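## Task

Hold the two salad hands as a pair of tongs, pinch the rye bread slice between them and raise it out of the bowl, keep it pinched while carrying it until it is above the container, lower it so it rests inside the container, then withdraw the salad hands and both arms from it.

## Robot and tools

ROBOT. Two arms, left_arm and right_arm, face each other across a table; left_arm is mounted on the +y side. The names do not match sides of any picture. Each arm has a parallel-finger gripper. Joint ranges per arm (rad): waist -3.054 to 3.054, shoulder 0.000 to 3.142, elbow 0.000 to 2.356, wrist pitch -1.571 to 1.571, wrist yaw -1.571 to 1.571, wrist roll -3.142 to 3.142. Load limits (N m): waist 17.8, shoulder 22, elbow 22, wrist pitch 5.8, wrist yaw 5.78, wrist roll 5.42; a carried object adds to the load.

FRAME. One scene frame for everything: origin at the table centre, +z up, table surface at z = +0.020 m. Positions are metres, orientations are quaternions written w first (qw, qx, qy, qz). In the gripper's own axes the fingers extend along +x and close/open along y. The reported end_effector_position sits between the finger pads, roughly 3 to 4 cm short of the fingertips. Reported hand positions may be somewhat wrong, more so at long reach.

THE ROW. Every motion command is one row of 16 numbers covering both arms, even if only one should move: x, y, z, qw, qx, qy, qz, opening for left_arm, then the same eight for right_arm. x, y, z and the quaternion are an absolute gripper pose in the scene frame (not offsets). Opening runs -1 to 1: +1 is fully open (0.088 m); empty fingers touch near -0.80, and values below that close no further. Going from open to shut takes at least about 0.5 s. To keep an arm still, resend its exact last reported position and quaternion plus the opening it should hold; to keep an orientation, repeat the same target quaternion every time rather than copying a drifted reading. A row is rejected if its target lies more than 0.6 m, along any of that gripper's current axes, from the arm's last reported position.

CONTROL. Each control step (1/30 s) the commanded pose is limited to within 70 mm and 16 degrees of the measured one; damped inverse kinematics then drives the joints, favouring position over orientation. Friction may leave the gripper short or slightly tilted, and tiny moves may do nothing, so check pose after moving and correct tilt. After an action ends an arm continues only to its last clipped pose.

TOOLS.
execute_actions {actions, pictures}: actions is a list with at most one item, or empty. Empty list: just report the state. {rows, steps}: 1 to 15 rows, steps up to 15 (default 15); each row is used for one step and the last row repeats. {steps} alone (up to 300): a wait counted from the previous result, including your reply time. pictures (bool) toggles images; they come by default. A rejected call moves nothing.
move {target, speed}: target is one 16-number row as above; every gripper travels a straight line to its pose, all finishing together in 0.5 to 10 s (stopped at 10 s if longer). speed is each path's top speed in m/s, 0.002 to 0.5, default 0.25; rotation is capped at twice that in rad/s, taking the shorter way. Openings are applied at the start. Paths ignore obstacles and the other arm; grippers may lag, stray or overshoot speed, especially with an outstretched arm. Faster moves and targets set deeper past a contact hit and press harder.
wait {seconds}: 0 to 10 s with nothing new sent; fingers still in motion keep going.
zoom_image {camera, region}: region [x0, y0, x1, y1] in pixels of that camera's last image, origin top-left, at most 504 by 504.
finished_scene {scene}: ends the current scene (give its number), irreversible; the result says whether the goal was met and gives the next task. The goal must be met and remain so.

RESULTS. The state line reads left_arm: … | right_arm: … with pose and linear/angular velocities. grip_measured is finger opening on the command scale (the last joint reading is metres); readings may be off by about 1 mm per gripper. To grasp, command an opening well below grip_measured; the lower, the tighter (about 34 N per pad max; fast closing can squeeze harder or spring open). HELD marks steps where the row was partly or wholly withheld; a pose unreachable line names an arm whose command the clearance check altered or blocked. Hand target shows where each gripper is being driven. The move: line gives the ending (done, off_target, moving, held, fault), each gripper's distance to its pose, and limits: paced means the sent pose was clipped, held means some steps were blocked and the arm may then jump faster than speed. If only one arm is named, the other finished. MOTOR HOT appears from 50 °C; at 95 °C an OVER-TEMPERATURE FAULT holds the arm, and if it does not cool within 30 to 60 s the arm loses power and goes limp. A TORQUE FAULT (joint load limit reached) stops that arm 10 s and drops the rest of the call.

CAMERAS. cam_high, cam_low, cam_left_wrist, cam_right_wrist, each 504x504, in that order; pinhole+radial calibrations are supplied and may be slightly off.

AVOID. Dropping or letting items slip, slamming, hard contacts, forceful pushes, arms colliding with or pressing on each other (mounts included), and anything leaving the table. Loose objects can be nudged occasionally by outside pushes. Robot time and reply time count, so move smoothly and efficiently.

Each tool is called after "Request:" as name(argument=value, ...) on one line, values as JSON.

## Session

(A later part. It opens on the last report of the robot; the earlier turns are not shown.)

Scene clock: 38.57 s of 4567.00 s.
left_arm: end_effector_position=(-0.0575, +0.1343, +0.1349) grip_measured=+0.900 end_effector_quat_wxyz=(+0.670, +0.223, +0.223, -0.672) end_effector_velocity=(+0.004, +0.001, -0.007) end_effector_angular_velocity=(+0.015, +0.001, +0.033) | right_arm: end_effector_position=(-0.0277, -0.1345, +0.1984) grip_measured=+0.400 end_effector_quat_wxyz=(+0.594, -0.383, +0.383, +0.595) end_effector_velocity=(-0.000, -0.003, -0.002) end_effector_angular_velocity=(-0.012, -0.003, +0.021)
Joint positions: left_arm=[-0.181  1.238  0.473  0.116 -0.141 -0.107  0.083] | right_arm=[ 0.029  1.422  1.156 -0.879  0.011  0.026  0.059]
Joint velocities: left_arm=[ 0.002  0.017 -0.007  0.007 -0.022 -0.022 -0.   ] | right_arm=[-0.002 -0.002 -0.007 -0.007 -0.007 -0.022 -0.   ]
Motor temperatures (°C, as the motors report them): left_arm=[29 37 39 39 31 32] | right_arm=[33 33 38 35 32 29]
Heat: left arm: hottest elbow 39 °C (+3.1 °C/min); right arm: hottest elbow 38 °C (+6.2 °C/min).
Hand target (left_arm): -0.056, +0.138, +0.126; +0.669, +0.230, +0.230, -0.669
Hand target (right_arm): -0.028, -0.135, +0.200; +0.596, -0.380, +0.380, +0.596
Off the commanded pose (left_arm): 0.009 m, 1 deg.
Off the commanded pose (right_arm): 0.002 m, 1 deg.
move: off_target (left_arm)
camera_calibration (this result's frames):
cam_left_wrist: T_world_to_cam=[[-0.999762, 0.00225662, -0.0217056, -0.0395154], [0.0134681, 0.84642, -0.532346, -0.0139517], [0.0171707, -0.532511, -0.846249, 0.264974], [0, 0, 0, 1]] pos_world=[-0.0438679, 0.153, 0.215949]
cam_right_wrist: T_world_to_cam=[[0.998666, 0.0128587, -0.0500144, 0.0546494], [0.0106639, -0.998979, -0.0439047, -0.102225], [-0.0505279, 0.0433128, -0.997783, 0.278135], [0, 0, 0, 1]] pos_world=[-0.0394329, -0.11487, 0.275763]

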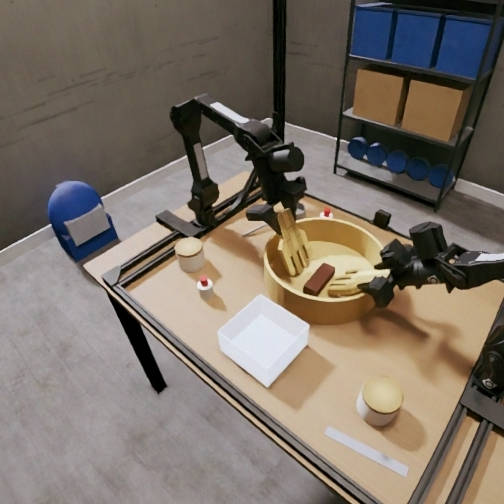

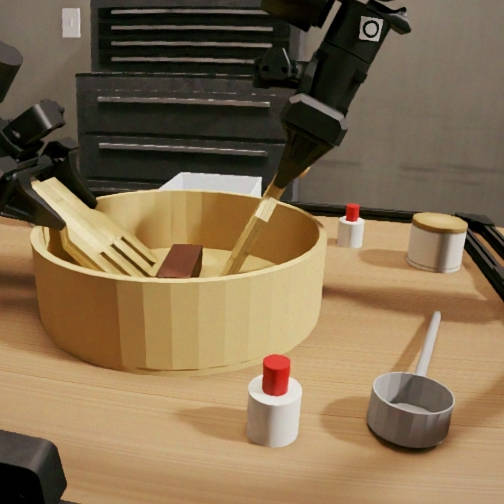

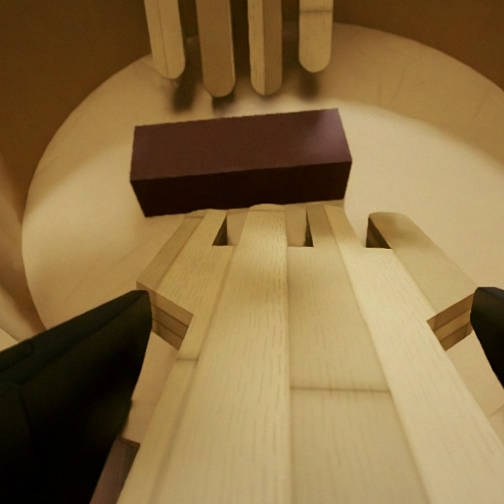

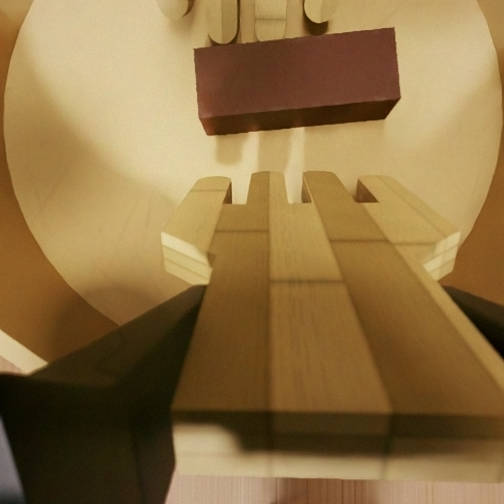

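Request:
move(target=[-0.056,0.141,0.134,0.668,0.23,0.23,-0.668,0.6,-0.028,-0.135,0.2,0.596,-0.38,0.38,0.596,-1], speed=0.05)

Request:
move(target=[-0.056,0.141,0.134,0.668,0.23,0.23,-0.668,-1,-0.028,-0.135,0.2,0.596,-0.38,0.38,0.596,-1])

Request:
move(target=[-0.03,0.10,0.195,0.596,0.38,0.38,-0.596,-1,-0.028,-0.13,0.181,0.596,-0.38,0.38,0.596,-1], speed=0.12)

Request:
move(target=[-0.03,0.08,0.183,0.596,0.38,0.38,-0.596,-1,-0.028,-0.112,0.186,0.596,-0.38,0.38,0.596,-1], speed=0.05)

Scene clock: 40.30 s of 4567.00 s.
left_arm: end_effector_position=(-0.0558, +0.1392, +0.1353) grip_measured=+0.601 end_effector_quat_wxyz=(+0.670, +0.228, +0.227, -0.669) end_effector_velocity=(+0.003, +0.005, -0.003) end_effector_angular_velocity=(+0.024, -0.012, +0.019) | right_arm: end_effector_position=(-0.0277, -0.1346, +0.1985) grip_measured=+0.400 end_effector_quat_wxyz=(+0.594, -0.383, +0.383, +0.595) end_effector_velocity=(-0.000, -0.000, -0.001) end_effector_angular_velocity=(+0.002, +0.010, -0.006)
Joint positions: left_arm=[-0.18   1.213  0.472  0.078 -0.145 -0.109  0.068] | right_arm=[ 0.029  1.421  1.156 -0.879  0.011  0.026  0.059]
Joint velocities: left_arm=[-0.002 -0.012 -0.002 -0.037 -0.022 -0.007 -0.001] | right_arm=[-0.002 -0.002 -0.007  0.007 -0.007  0.007 -0.   ]
Motor temperatures (°C, as the motors report them): left_arm=[29 37 39 39 31 32] | right_arm=[33 33 38 35 32 29]
Heat: left arm: hottest elbow 39 °C (+3.0 °C/min); right arm: hottest elbow 38 °C (+6.0 °C/min).
Hand target (left_arm): -0.056, +0.141, +0.134; +0.669, +0.230, +0.230, -0.669
Hand target (right_arm): -0.028, -0.135, +0.200; +0.596, -0.380, +0.380, +0.596
Off the commanded pose (left_arm): 0.002 m, 0 deg.
Off the commanded pose (right_arm): 0.002 m, 1 deg.
move: done
camera_calibration (this result's frames):
cam_left_wrist: T_world_to_cam=[[-0.999681, -0.00181249, -0.0252111, -0.0368074], [0.0115701, 0.853981, -0.520176, -0.0206939], [0.0224726, -0.520301, -0.853687, 0.267551], [0, 0, 0, 1]] pos_world=[-0.0425688, 0.156813, 0.216713]
cam_right_wrist: T_world_to_cam=[[0.998665, 0.0128778, -0.0500205, 0.0546586], [0.0106634, -0.998962, -0.0442858, -0.102163], [-0.0505388, 0.0436933, -0.997766, 0.278298], [0, 0, 0, 1]] pos_world=[-0.0394314, -0.114921, 0.275886]

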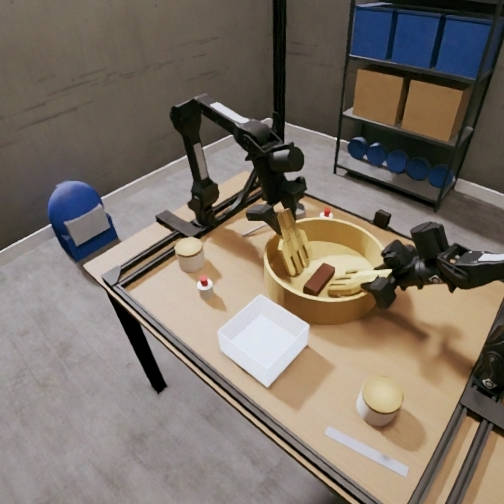

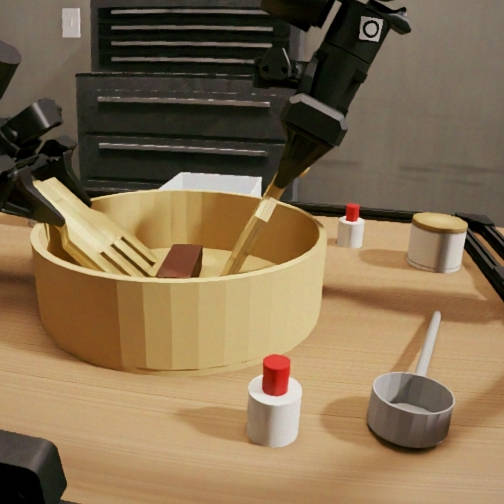

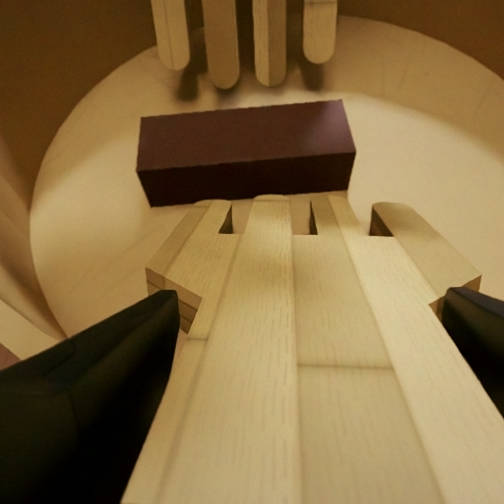

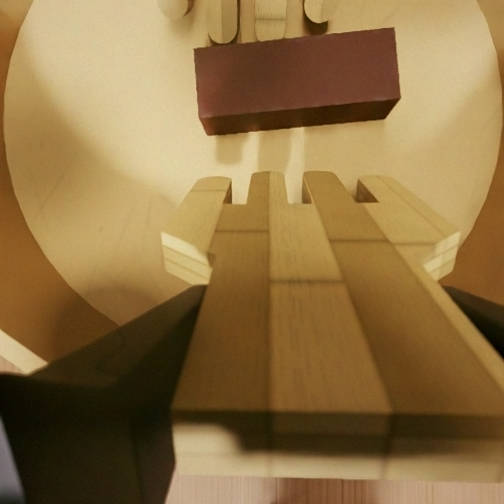

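Scene clock: 41.00 s of 4567.00 s.
left_arm: end_effector_position=(-0.0555, +0.1394, +0.1355) grip_measured=+0.395 end_effector_quat_wxyz=(+0.671, +0.229, +0.226, -0.668) end_effector_velocity=(+0.001, +0.002, +0.000) end_effector_angular_velocity=(+0.002, +0.001, +0.008) | right_arm: end_effector_position=(-0.0277, -0.1346, +0.1984) grip_measured=+0.400 end_effector_quat_wxyz=(+0.594, -0.383, +0.383, +0.595) end_effector_velocity=(+0.001, -0.001, +0.001) end_effector_angular_velocity=(-0.003, -0.002, +0.016)
Joint positions: left_arm=[-0.18   1.212  0.472  0.076 -0.146 -0.108  0.058] | right_arm=[ 0.029  1.421  1.155 -0.879  0.011  0.026  0.059]
Joint velocities: left_arm=[-0.002 -0.007 -0.002 -0.007 -0.007 -0.007  0.   ] | right_arm=[-0.007 -0.002  0.002 -0.007 -0.007 -0.022  0.   ]
Motor temperatures (°C, as the motors report them): left_arm=[29 37 39 39 31 32] | right_arm=[33 33 38 35 32 29]
Heat: left arm: hottest elbow 39 °C (+2.9 °C/min); right arm: hottest elbow 38 °C (+5.9 °C/min).
Hand target (left_arm): -0.056, +0.141, +0.134; +0.669, +0.230, +0.230, -0.669
Hand target (right_arm): -0.028, -0.135, +0.200; +0.596, -0.380, +0.380, +0.596
Off the commanded pose (left_arm): 0.002 m, 1 deg.
Off the commanded pose (right_arm): 0.002 m, 1 deg.
move: done
camera_calibration (this result's frames):
cam_left_wrist: T_world_to_cam=[[-0.999637, -0.00254375, -0.0268089, -0.0362107], [0.0117717, 0.854099, -0.519978, -0.0208419], [0.0242201, -0.520105, -0.853759, 0.267871], [0, 0, 0, 1]] pos_world=[-0.0424401, 0.15703, 0.216889]
cam_right_wrist: T_world_to_cam=[[0.998666, 0.0128587, -0.0500144, 0.0546471], [0.0106639, -0.998979, -0.0439047, -0.102325], [-0.0505279, 0.0433128, -0.997783, 0.278124], [0, 0, 0, 1]] pos_world=[-0.03943, -0.114969, 0.275748]

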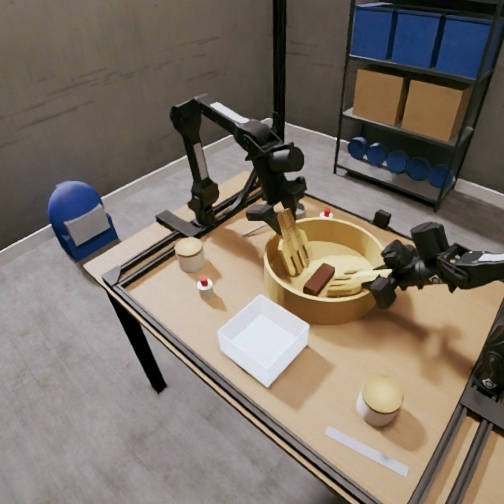

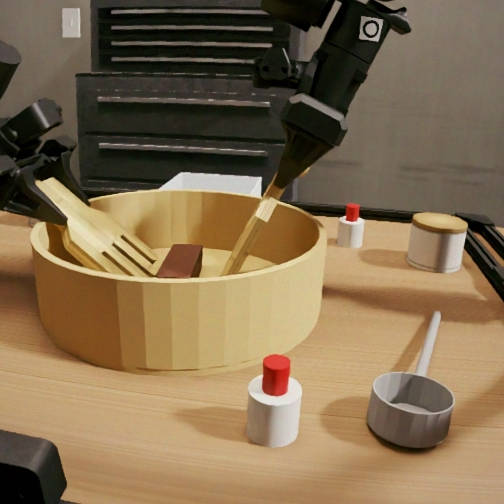

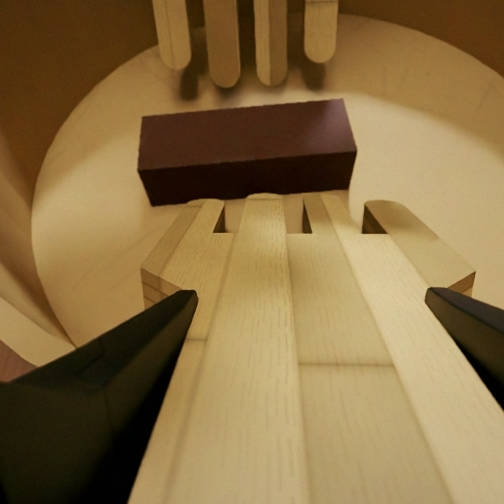

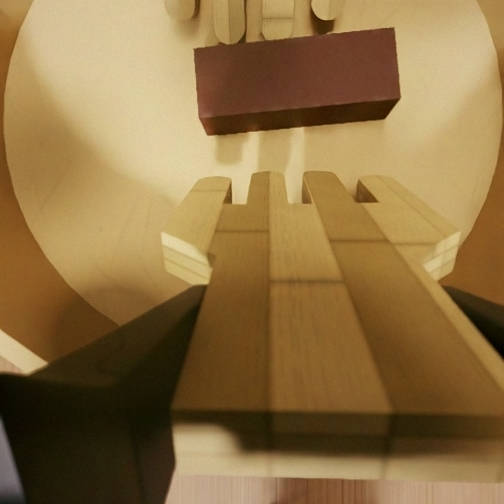

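Scene clock: 43.43 s of 4567.00 s.
left_arm: end_effector_position=(-0.0306, +0.1029, +0.1916) grip_measured=+0.395 end_effector_quat_wxyz=(+0.597, +0.382, +0.382, -0.593) end_effector_velocity=(+0.002, +0.000, +0.001) end_effector_angular_velocity=(+0.012, -0.010, -0.001) | right_arm: end_effector_position=(-0.0278, -0.1296, +0.1852) grip_measured=+0.400 end_effector_quat_wxyz=(+0.597, -0.377, +0.378, +0.598) end_effector_velocity=(-0.000, -0.002, -0.001) end_effector_angular_velocity=(-0.008, +0.010, -0.006)
Joint positions: left_arm=[-0.038  1.542  1.237 -0.838 -0.02  -0.038  0.058] | right_arm=[ 0.029  1.43   1.103 -0.8    0.011  0.026  0.059]
Joint velocities: left_arm=[ 0.002  0.007  0.017 -0.022 -0.007  0.007 -0.   ] | right_arm=[-0.002 -0.002 -0.002 -0.007 -0.007  0.007  0.   ]
Motor temperatures (°C, as the motors report them): left_arm=[29 37 40 39 31 32] | right_arm=[33 33 38 35 32 29]
Heat: left arm: hottest elbow 40 °C (+4.1 °C/min); right arm: hottest elbow 38 °C (+5.5 °C/min).
Hand target (left_arm): -0.030, +0.099, +0.195; +0.597, +0.379, +0.381, -0.596
Hand target (right_arm): -0.028, -0.130, +0.181; +0.596, -0.380, +0.380, +0.596
Off the commanded pose (left_arm): 0.005 m, 1 deg.
Off the commanded pose (right_arm): 0.004 m, 1 deg.
move: done
camera_calibration (this result's frames):
cam_left_wrist: T_world_to_cam=[[-0.999723, 0.00570132, -0.0228348, -0.0114608], [0.00705949, 0.998183, -0.0598461, -0.0639178], [0.0224521, -0.0599908, -0.997946, 0.276373], [0, 0, 0, 1]] pos_world=[-0.0172116, 0.0804468, 0.271719]
cam_right_wrist: T_world_to_cam=[[0.998639, 0.0137959, -0.0503017, 0.0542389], [0.0106353, -0.997984, -0.0625672, -0.0942959], [-0.0510634, 0.0619471, -0.996772, 0.266909], [0, 0, 0, 1]] pos_world=[-0.0395329, -0.111388, 0.262876]

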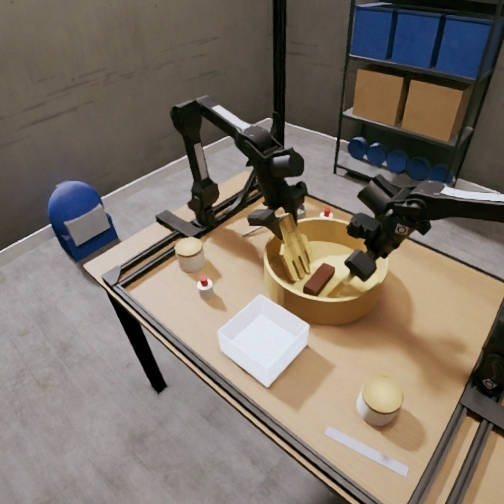

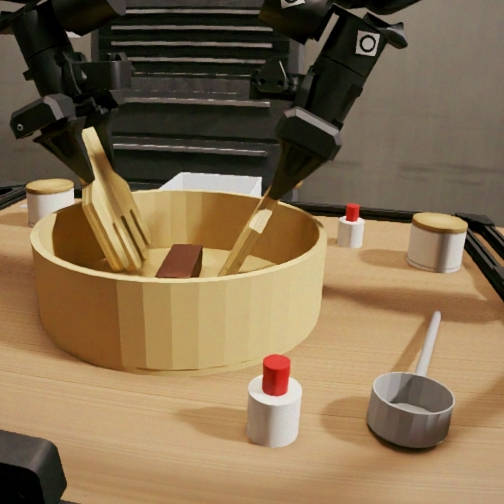

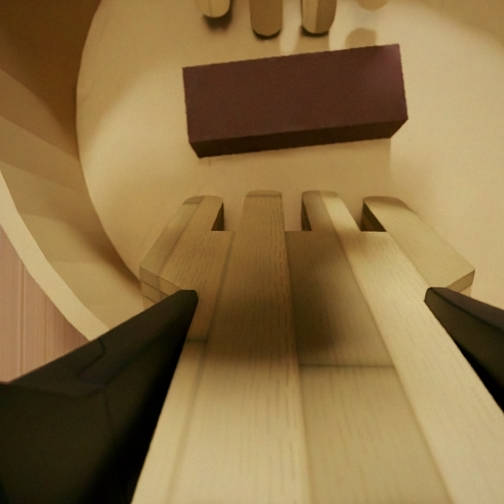

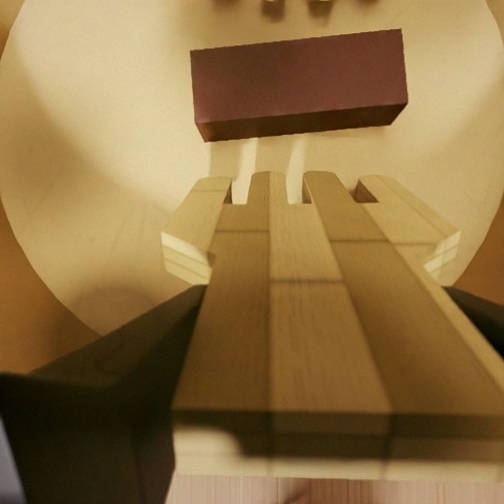

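Scene clock: 44.30 s of 4567.00 s.
left_arm: end_effector_position=(-0.0302, +0.0851, +0.1793) grip_measured=+0.395 end_effector_quat_wxyz=(+0.595, +0.386, +0.383, -0.592) end_effector_velocity=(+0.002, -0.000, +0.001) end_effector_angular_velocity=(+0.002, +0.002, +0.025) | right_arm: end_effector_position=(-0.0282, -0.1143, +0.1855) grip_measured=+0.400 end_effector_quat_wxyz=(+0.596, -0.379, +0.380, +0.597) end_effector_velocity=(-0.000, +0.003, +0.002) end_effector_angular_velocity=(+0.012, +0.004, +0.007)
Joint positions: left_arm=[-0.035  1.619  1.268 -0.799 -0.019 -0.032  0.058] | right_arm=[ 0.029  1.494  1.164 -0.804  0.011  0.026  0.059]
Joint velocities: left_arm=[ 0.002  0.002  0.007 -0.007 -0.007 -0.022 -0.   ] | right_arm=[-0.002  0.002  0.007  0.007 -0.007 -0.007 -0.   ]
Motor temperatures (°C, as the motors report them): left_arm=[29 37 40 39 31 32] | right_arm=[33 33 38 35 32 29]
Heat: left arm: hottest elbow 40 °C (+4.1 °C/min); right arm: hottest elbow 38 °C (+5.4 °C/min).
Hand target (left_arm): -0.030, +0.080, +0.183; +0.596, +0.380, +0.380, -0.596
Hand target (right_arm): -0.028, -0.112, +0.186; +0.596, -0.380, +0.380, +0.596
Off the commanded pose (left_arm): 0.006 m, 1 deg.
Off the commanded pose (right_arm): 0.002 m, 0 deg.
move: done
camera_calibration (this result's frames):
cam_left_wrist: T_world_to_cam=[[-0.999646, 0.00853274, -0.0252048, -0.0110553], [0.00985806, 0.998549, -0.0529347, -0.0479855], [0.0247165, -0.0531645, -0.99828, 0.262641], [0, 0, 0, 1]] pos_world=[-0.0170699, 0.0619734, 0.25937]
cam_right_wrist: T_world_to_cam=[[0.99865, 0.0134127, -0.0501865, 0.0544214], [0.0106482, -0.998432, -0.0549522, -0.0804262], [-0.0508449, 0.0543436, -0.997227, 0.26553], [0, 0, 0, 1]] pos_world=[-0.0399907, -0.0954599, 0.263105]

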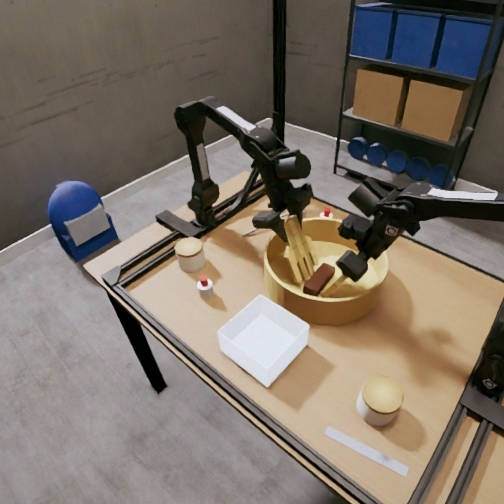

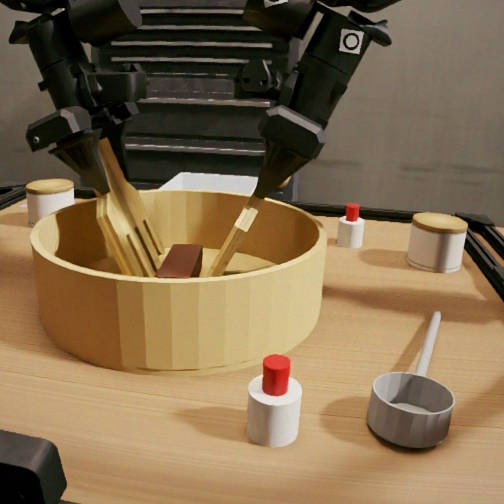

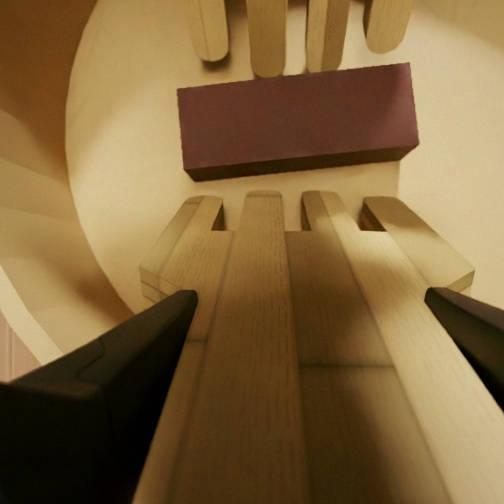

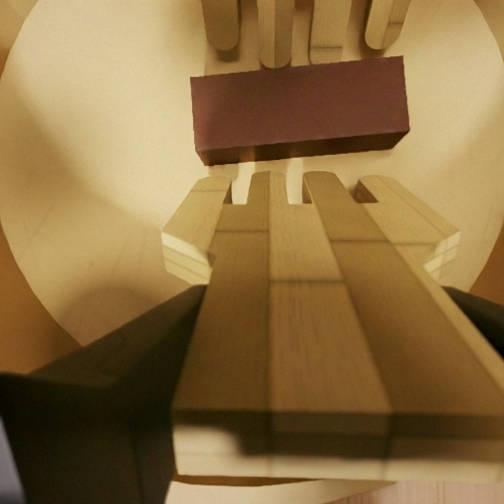

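Request:
execute_actions(actions=[{"rows":[[-0.03,0.076,0.178,0.596,0.38,0.38,-0.596,-1,-0.028,-0.11,0.186,0.596,-0.38,0.38,0.596,-1],[-0.03,0.072,0.177,0.596,0.38,0.38,-0.596,-1,-0.028,-0.107,0.186,0.596,-0.38,0.38,0.596,-1],[-0.03,0.068,0.177,0.596,0.38,0.38,-0.596,-1,-0.028,-0.104,0.186,0.596,-0.38,0.38,0.596,-1],[-0.03,0.064,0.177,0.596,0.38,0.38,-0.596,-1,-0.028,-0.101,0.187,0.596,-0.38,0.38,0.596,-1],[-0.03,0.059,0.177,0.596,0.38,0.38,-0.596,-1,-0.028,-0.097,0.187,0.596,-0.38,0.38,0.596,-1]]}])

Scene clock: 45.23 s of 4567.00 s.
left_arm: end_effector_position=(-0.0297, +0.0648, +0.1803) grip_measured=+0.395 end_effector_quat_wxyz=(+0.598, +0.381, +0.379, -0.596) end_effector_velocity=(+0.002, -0.008, +0.004) end_effector_angular_velocity=(-0.018, -0.029, -0.013) | right_arm: end_effector_position=(-0.0285, -0.1047, +0.1864) grip_measured=+0.400 end_effector_quat_wxyz=(+0.593, -0.384, +0.384, +0.594) end_effector_velocity=(-0.005, +0.003, +0.001) end_effector_angular_velocity=(-0.003, +0.030, +0.019)
Joint positions: left_arm=[-0.031  1.683  1.336 -0.787 -0.017 -0.028  0.058] | right_arm=[ 0.029  1.541  1.217 -0.825  0.011  0.026  0.059]
Joint velocities: left_arm=[-0.002  0.017  0.027  0.007 -0.022  0.022 -0.   ] | right_arm=[-0.002  0.012  0.017 -0.007 -0.037 -0.007 -0.   ]
Motor temperatures (°C, as the motors report them): left_arm=[29 37 40 39 31 32] | right_arm=[33 33 38 35 32 29]
Heat: left arm: hottest elbow 40 °C (+4.0 °C/min); right arm: hottest elbow 38 °C (+5.3 °C/min).
Hand target (left_arm): -0.030, +0.059, +0.177; +0.596, +0.380, +0.380, -0.596
Hand target (right_arm): -0.028, -0.097, +0.187; +0.596, -0.380, +0.380, +0.596
Off the commanded pose (left_arm): 0.007 m, 0 deg.
Off the commanded pose (right_arm): 0.008 m, 1 deg.
Steps of this call (steps 1 to 13: nothing new was sent; steps 14 to 28: all 15 steps of this action). Readings (end_effector_position):
14: left_arm (-0.0302, +0.0842, +0.1789) | right_arm (-0.0282, -0.1139, +0.1855)
15: left_arm (-0.0302, +0.0827, +0.1786) | right_arm (-0.0283, -0.1132, +0.1858)
17: left_arm (-0.0302, +0.0777, +0.1780) | right_arm (-0.0284, -0.1102, +0.1858)
21: left_arm (-0.0296, +0.0687, +0.1791) | right_arm (-0.0285, -0.1057, +0.1861)
28: the state above
camera_calibration (this result's frames):
cam_left_wrist: T_world_to_cam=[[-0.999666, 0.00874408, -0.0243171, -0.0105912], [0.0104004, 0.997573, -0.0688414, -0.0247696], [0.0236561, -0.0690714, -0.997331, 0.263322], [0, 0, 0, 1]] pos_world=[-0.0165592, 0.0429901, 0.260656]
cam_right_wrist: T_world_to_cam=[[0.998671, 0.0126871, -0.0499598, 0.0544948], [0.0106681, -0.999124, -0.0404751, -0.0735387], [-0.0504295, 0.0398883, -0.997931, 0.264496], [0, 0, 0, 1]] pos_world=[-0.0402994, -0.0847159, 0.263695]

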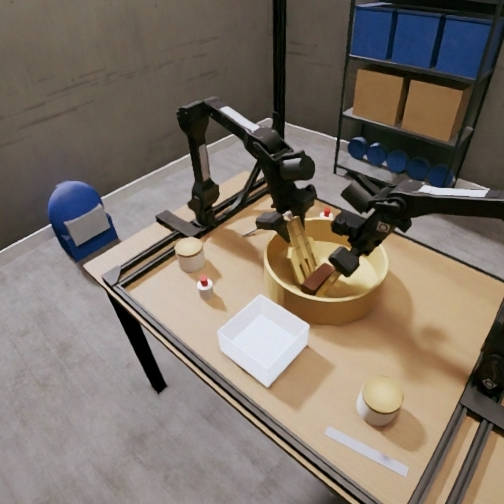

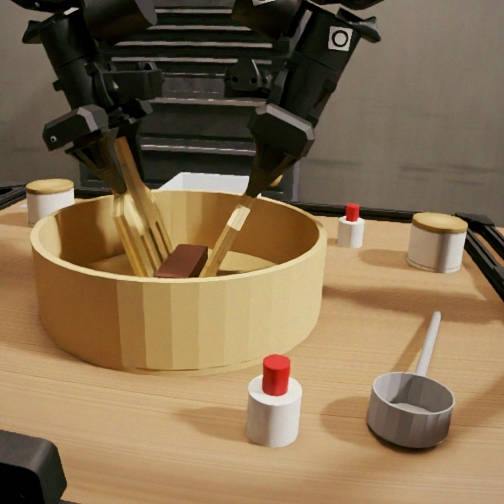

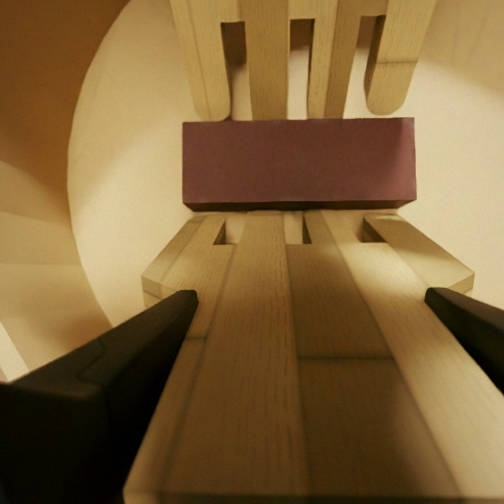

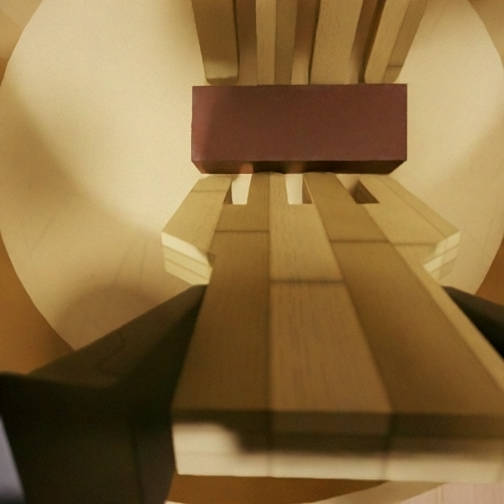

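Request:
execute_actions(actions=[{"rows":[[-0.03,0.057,0.184,0.596,0.38,0.38,-0.596,-1,-0.028,-0.096,0.19,0.596,-0.38,0.38,0.596,-1],[-0.03,0.055,0.188,0.596,0.38,0.38,-0.596,-1,-0.028,-0.095,0.194,0.596,-0.38,0.38,0.596,-1],[-0.03,0.054,0.192,0.596,0.38,0.38,-0.596,-1,-0.028,-0.094,0.198,0.596,-0.38,0.38,0.596,-1],[-0.03,0.054,0.196,0.596,0.38,0.38,-0.596,-1,-0.028,-0.094,0.202,0.596,-0.38,0.38,0.596,-1],[-0.03,0.054,0.2,0.596,0.38,0.38,-0.596,-1,-0.028,-0.094,0.206,0.596,-0.38,0.38,0.596,-1],[-0.03,0.054,0.204,0.596,0.38,0.38,-0.596,-1,-0.028,-0.094,0.21,0.596,-0.38,0.38,0.596,-1],[-0.03,0.054,0.208,0.596,0.38,0.38,-0.596,-1,-0.028,-0.094,0.214,0.596,-0.38,0.38,0.596,-1]]}])

Scene clock: 46.53 s of 4567.00 s.
left_arm: end_effector_position=(-0.0301, +0.0597, +0.2000) grip_measured=+0.394 end_effector_quat_wxyz=(+0.592, +0.388, +0.386, -0.591) end_effector_velocity=(+0.000, +0.004, +0.015) end_effector_angular_velocity=(+0.017, -0.004, +0.007) | right_arm: end_effector_position=(-0.0285, -0.0991, +0.2067) grip_measured=+0.400 end_effector_quat_wxyz=(+0.592, -0.386, +0.387, +0.592) end_effector_velocity=(-0.000, -0.005, +0.009) end_effector_angular_velocity=(-0.022, +0.003, +0.007)
Joint positions: left_arm=[-0.031  1.717  1.461 -0.904 -0.016 -0.028  0.058] | right_arm=[ 0.028  1.565  1.325 -0.916  0.011  0.026  0.059]
Joint velocities: left_arm=[-0.002 -0.002  0.061 -0.081 -0.007 -0.007  0.   ] | right_arm=[-0.002 -0.002  0.042 -0.066 -0.007 -0.007 -0.   ]
Motor temperatures (°C, as the motors report them): left_arm=[29 37 40 39 31 32] | right_arm=[33 33 38 35 32 29]
Heat: left arm: hottest elbow 40 °C (+3.9 °C/min); right arm: hottest elbow 38 °C (+5.2 °C/min).
Hand target (left_arm): -0.030, +0.054, +0.208; +0.596, +0.380, +0.380, -0.596
Hand target (right_arm): -0.028, -0.094, +0.214; +0.596, -0.380, +0.380, +0.596
Off the commanded pose (left_arm): 0.010 m, 1 deg.
Off the commanded pose (right_arm): 0.009 m, 1 deg.
Steps of this call (steps 1 to 24: nothing new was sent; steps 25 to 39: all 15 steps of this action). Readings (end_effector_position):
25: left_arm (-0.0299, +0.0630, +0.1815) | right_arm (-0.0285, -0.1036, +0.1869)
26: left_arm (-0.0299, +0.0626, +0.1823) | right_arm (-0.0284, -0.1028, +0.1877)
28: left_arm (-0.0299, +0.0613, +0.1838) | right_arm (-0.0284, -0.1011, +0.1894)
32: left_arm (-0.0300, +0.0601, +0.1915) | right_arm (-0.0285, -0.0995, +0.1983)
39: the state above
camera_calibration (this result's frames):
cam_left_wrist: T_world_to_cam=[[-0.999675, 0.00997468, -0.023481, -0.0106968], [0.0109938, 0.998985, -0.0436813, -0.0234275], [0.0230214, -0.0439252, -0.99877, 0.281437], [0, 0, 0, 1]] pos_world=[-0.0169148, 0.0358726, 0.279817]
cam_right_wrist: T_world_to_cam=[[0.998706, 0.0117349, -0.0494749, 0.0552114], [0.0101534, -0.999433, -0.0320959, -0.0689486], [-0.0498235, 0.031552, -0.99826, 0.283815], [0, 0, 0, 1]] pos_world=[-0.0402992, -0.0785124, 0.28384]

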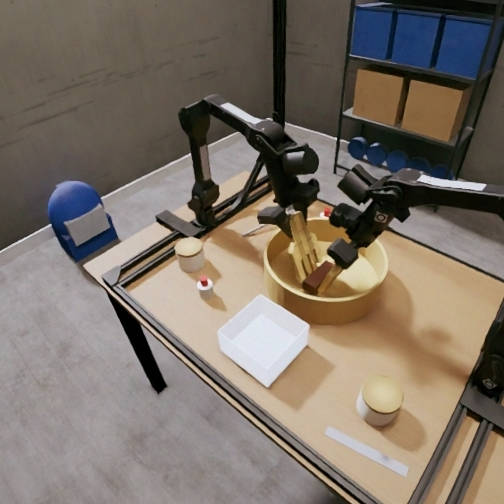

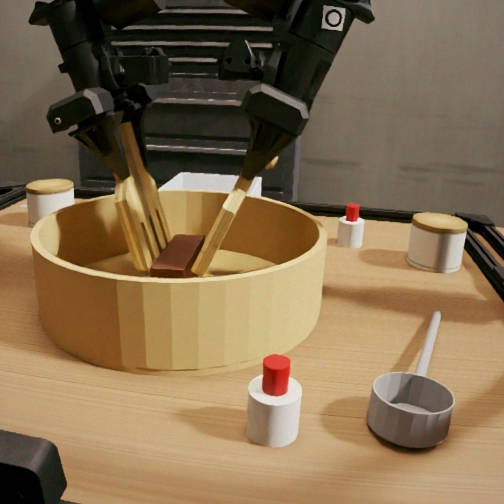

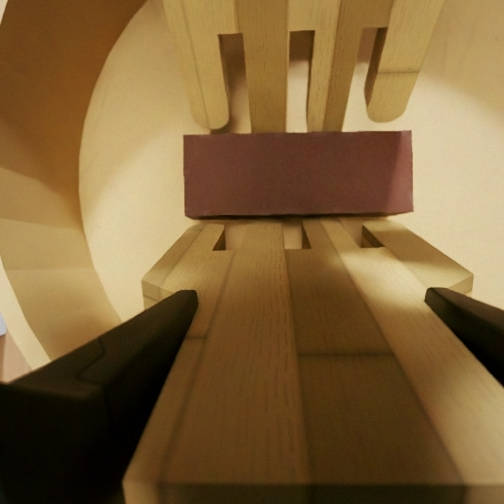

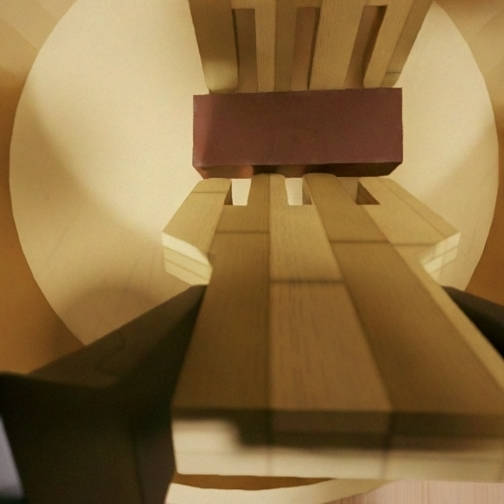

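Request:
execute_actions(actions=[{"rows":[[-0.03,0.052,0.213,0.596,0.38,0.38,-0.596,-1,-0.028,-0.092,0.217,0.596,-0.38,0.38,0.596,-1],[-0.03,0.051,0.217,0.596,0.38,0.38,-0.596,-1,-0.028,-0.091,0.221,0.596,-0.38,0.38,0.596,-1],[-0.03,0.051,0.221,0.596,0.38,0.38,-0.596,-1,-0.028,-0.091,0.225,0.596,-0.38,0.38,0.596,-1],[-0.03,0.051,0.225,0.596,0.38,0.38,-0.596,-1,-0.028,-0.091,0.229,0.596,-0.38,0.38,0.596,-1],[-0.03,0.051,0.229,0.596,0.38,0.38,-0.596,-1,-0.028,-0.091,0.233,0.596,-0.38,0.38,0.596,-1],[-0.03,0.051,0.233,0.596,0.38,0.38,-0.596,-1,-0.028,-0.091,0.237,0.596,-0.38,0.38,0.596,-1],[-0.03,0.051,0.237,0.596,0.38,0.38,-0.596,-1,-0.028,-0.091,0.241,0.596,-0.38,0.38,0.596,-1],[-0.03,0.05,0.241,0.596,0.38,0.38,-0.596,-1,-0.028,-0.09,0.245,0.596,-0.38,0.38,0.596,-1],[-0.03,0.05,0.245,0.596,0.38,0.38,-0.596,-1,-0.028,-0.09,0.249,0.596,-0.38,0.38,0.596,-1],[-0.03,0.05,0.249,0.596,0.38,0.38,-0.596,-1,-0.028,-0.09,0.253,0.596,-0.38,0.38,0.596,-1]]}])

Scene clock: 47.80 s of 4567.00 s.
left_arm: end_effector_position=(-0.0307, +0.0568, +0.2407) grip_measured=+0.394 end_effector_quat_wxyz=(+0.592, +0.387, +0.387, -0.592) end_effector_velocity=(+0.002, +0.001, +0.028) end_effector_angular_velocity=(+0.026, -0.012, +0.027) | right_arm: end_effector_position=(-0.0284, -0.0964, +0.2447) grip_measured=+0.400 end_effector_quat_wxyz=(+0.592, -0.387, +0.387, +0.592) end_effector_velocity=(+0.001, +0.007, +0.030) end_effector_angular_velocity=(+0.007, +0.004, +0.002)
Joint positions: left_arm=[-0.031  1.738  1.648 -1.068 -0.013 -0.028  0.058] | right_arm=[ 0.028  1.587  1.498 -1.069  0.011  0.026  0.059]
Joint velocities: left_arm=[-0.002  0.037  0.164 -0.154 -0.022 -0.022 -0.   ] | right_arm=[-0.007  0.037  0.154 -0.11  -0.007 -0.007 -0.   ]
Motor temperatures (°C, as the motors report them): left_arm=[29 38 40 39 31 32] | right_arm=[33 33 38 35 32 29]
Heat: left arm: hottest elbow 40 °C (+3.8 °C/min); right arm: hottest elbow 38 °C (+5.0 °C/min).
Hand target (left_arm): -0.030, +0.050, +0.249; +0.596, +0.380, +0.380, -0.596
Hand target (right_arm): -0.028, -0.090, +0.253; +0.596, -0.380, +0.380, +0.596
Off the commanded pose (left_arm): 0.011 m, 1 deg.
Off the commanded pose (right_arm): 0.010 m, 1 deg.
Steps of this call (steps 1 to 23: nothing new was sent; steps 24 to 38: all 15 steps of this action). Readings (end_effector_position):
24: left_arm (-0.0301, +0.0592, +0.2027) | right_arm (-0.0285, -0.0986, +0.2087)
25: left_arm (-0.0301, +0.0588, +0.2038) | right_arm (-0.0285, -0.0983, +0.2097)
27: left_arm (-0.0302, +0.0582, +0.2075) | right_arm (-0.0285, -0.0978, +0.2131)
31: left_arm (-0.0302, +0.0580, +0.2208) | right_arm (-0.0285, -0.0978, +0.2254)
38: the state above
camera_calibration (this result's frames):
cam_left_wrist: T_world_to_cam=[[-0.999724, 0.0111819, -0.0206702, -0.011009], [0.0120909, 0.998941, -0.044388, -0.0185347], [0.0201519, -0.0446257, -0.998801, 0.321936], [0, 0, 0, 1]] pos_world=[-0.0172695, 0.0330048, 0.3205]
cam_right_wrist: T_world_to_cam=[[0.998712, 0.0112973, -0.0494559, 0.0569488], [0.00977316, -0.999473, -0.0309522, -0.0652894], [-0.0497795, 0.030429, -0.998297, 0.321492], [0, 0, 0, 1]] pos_world=[-0.0402336, -0.075681, 0.32174]

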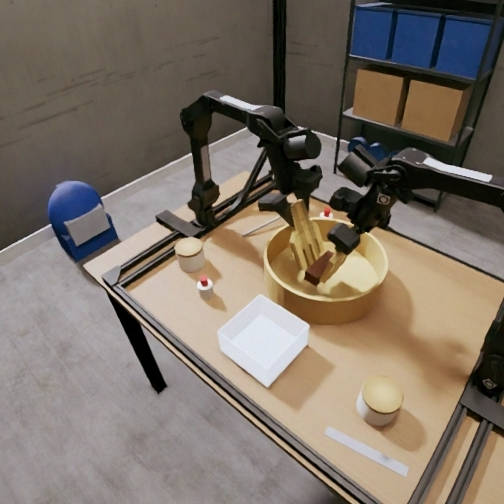

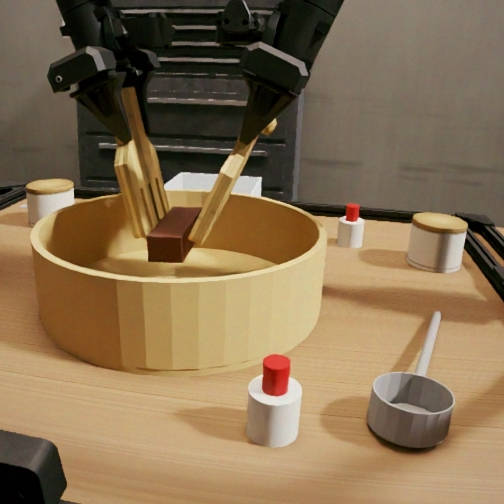

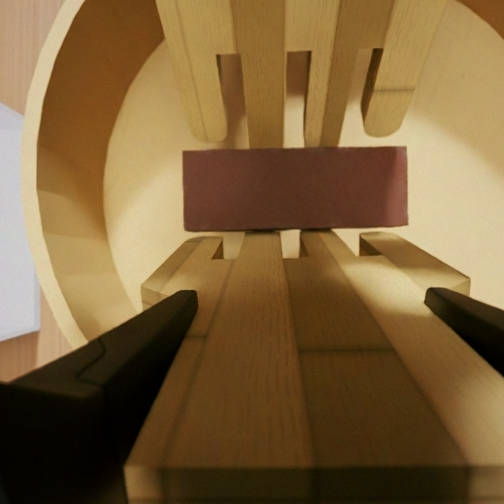

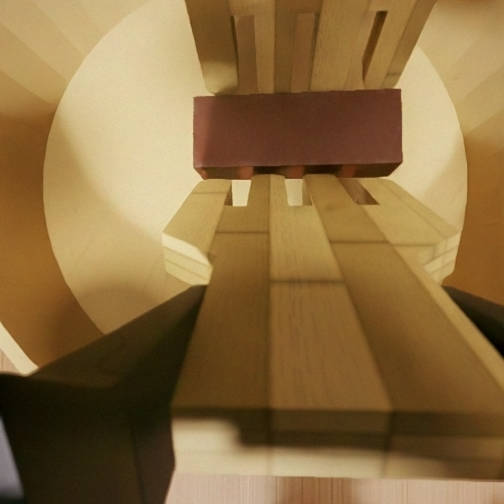

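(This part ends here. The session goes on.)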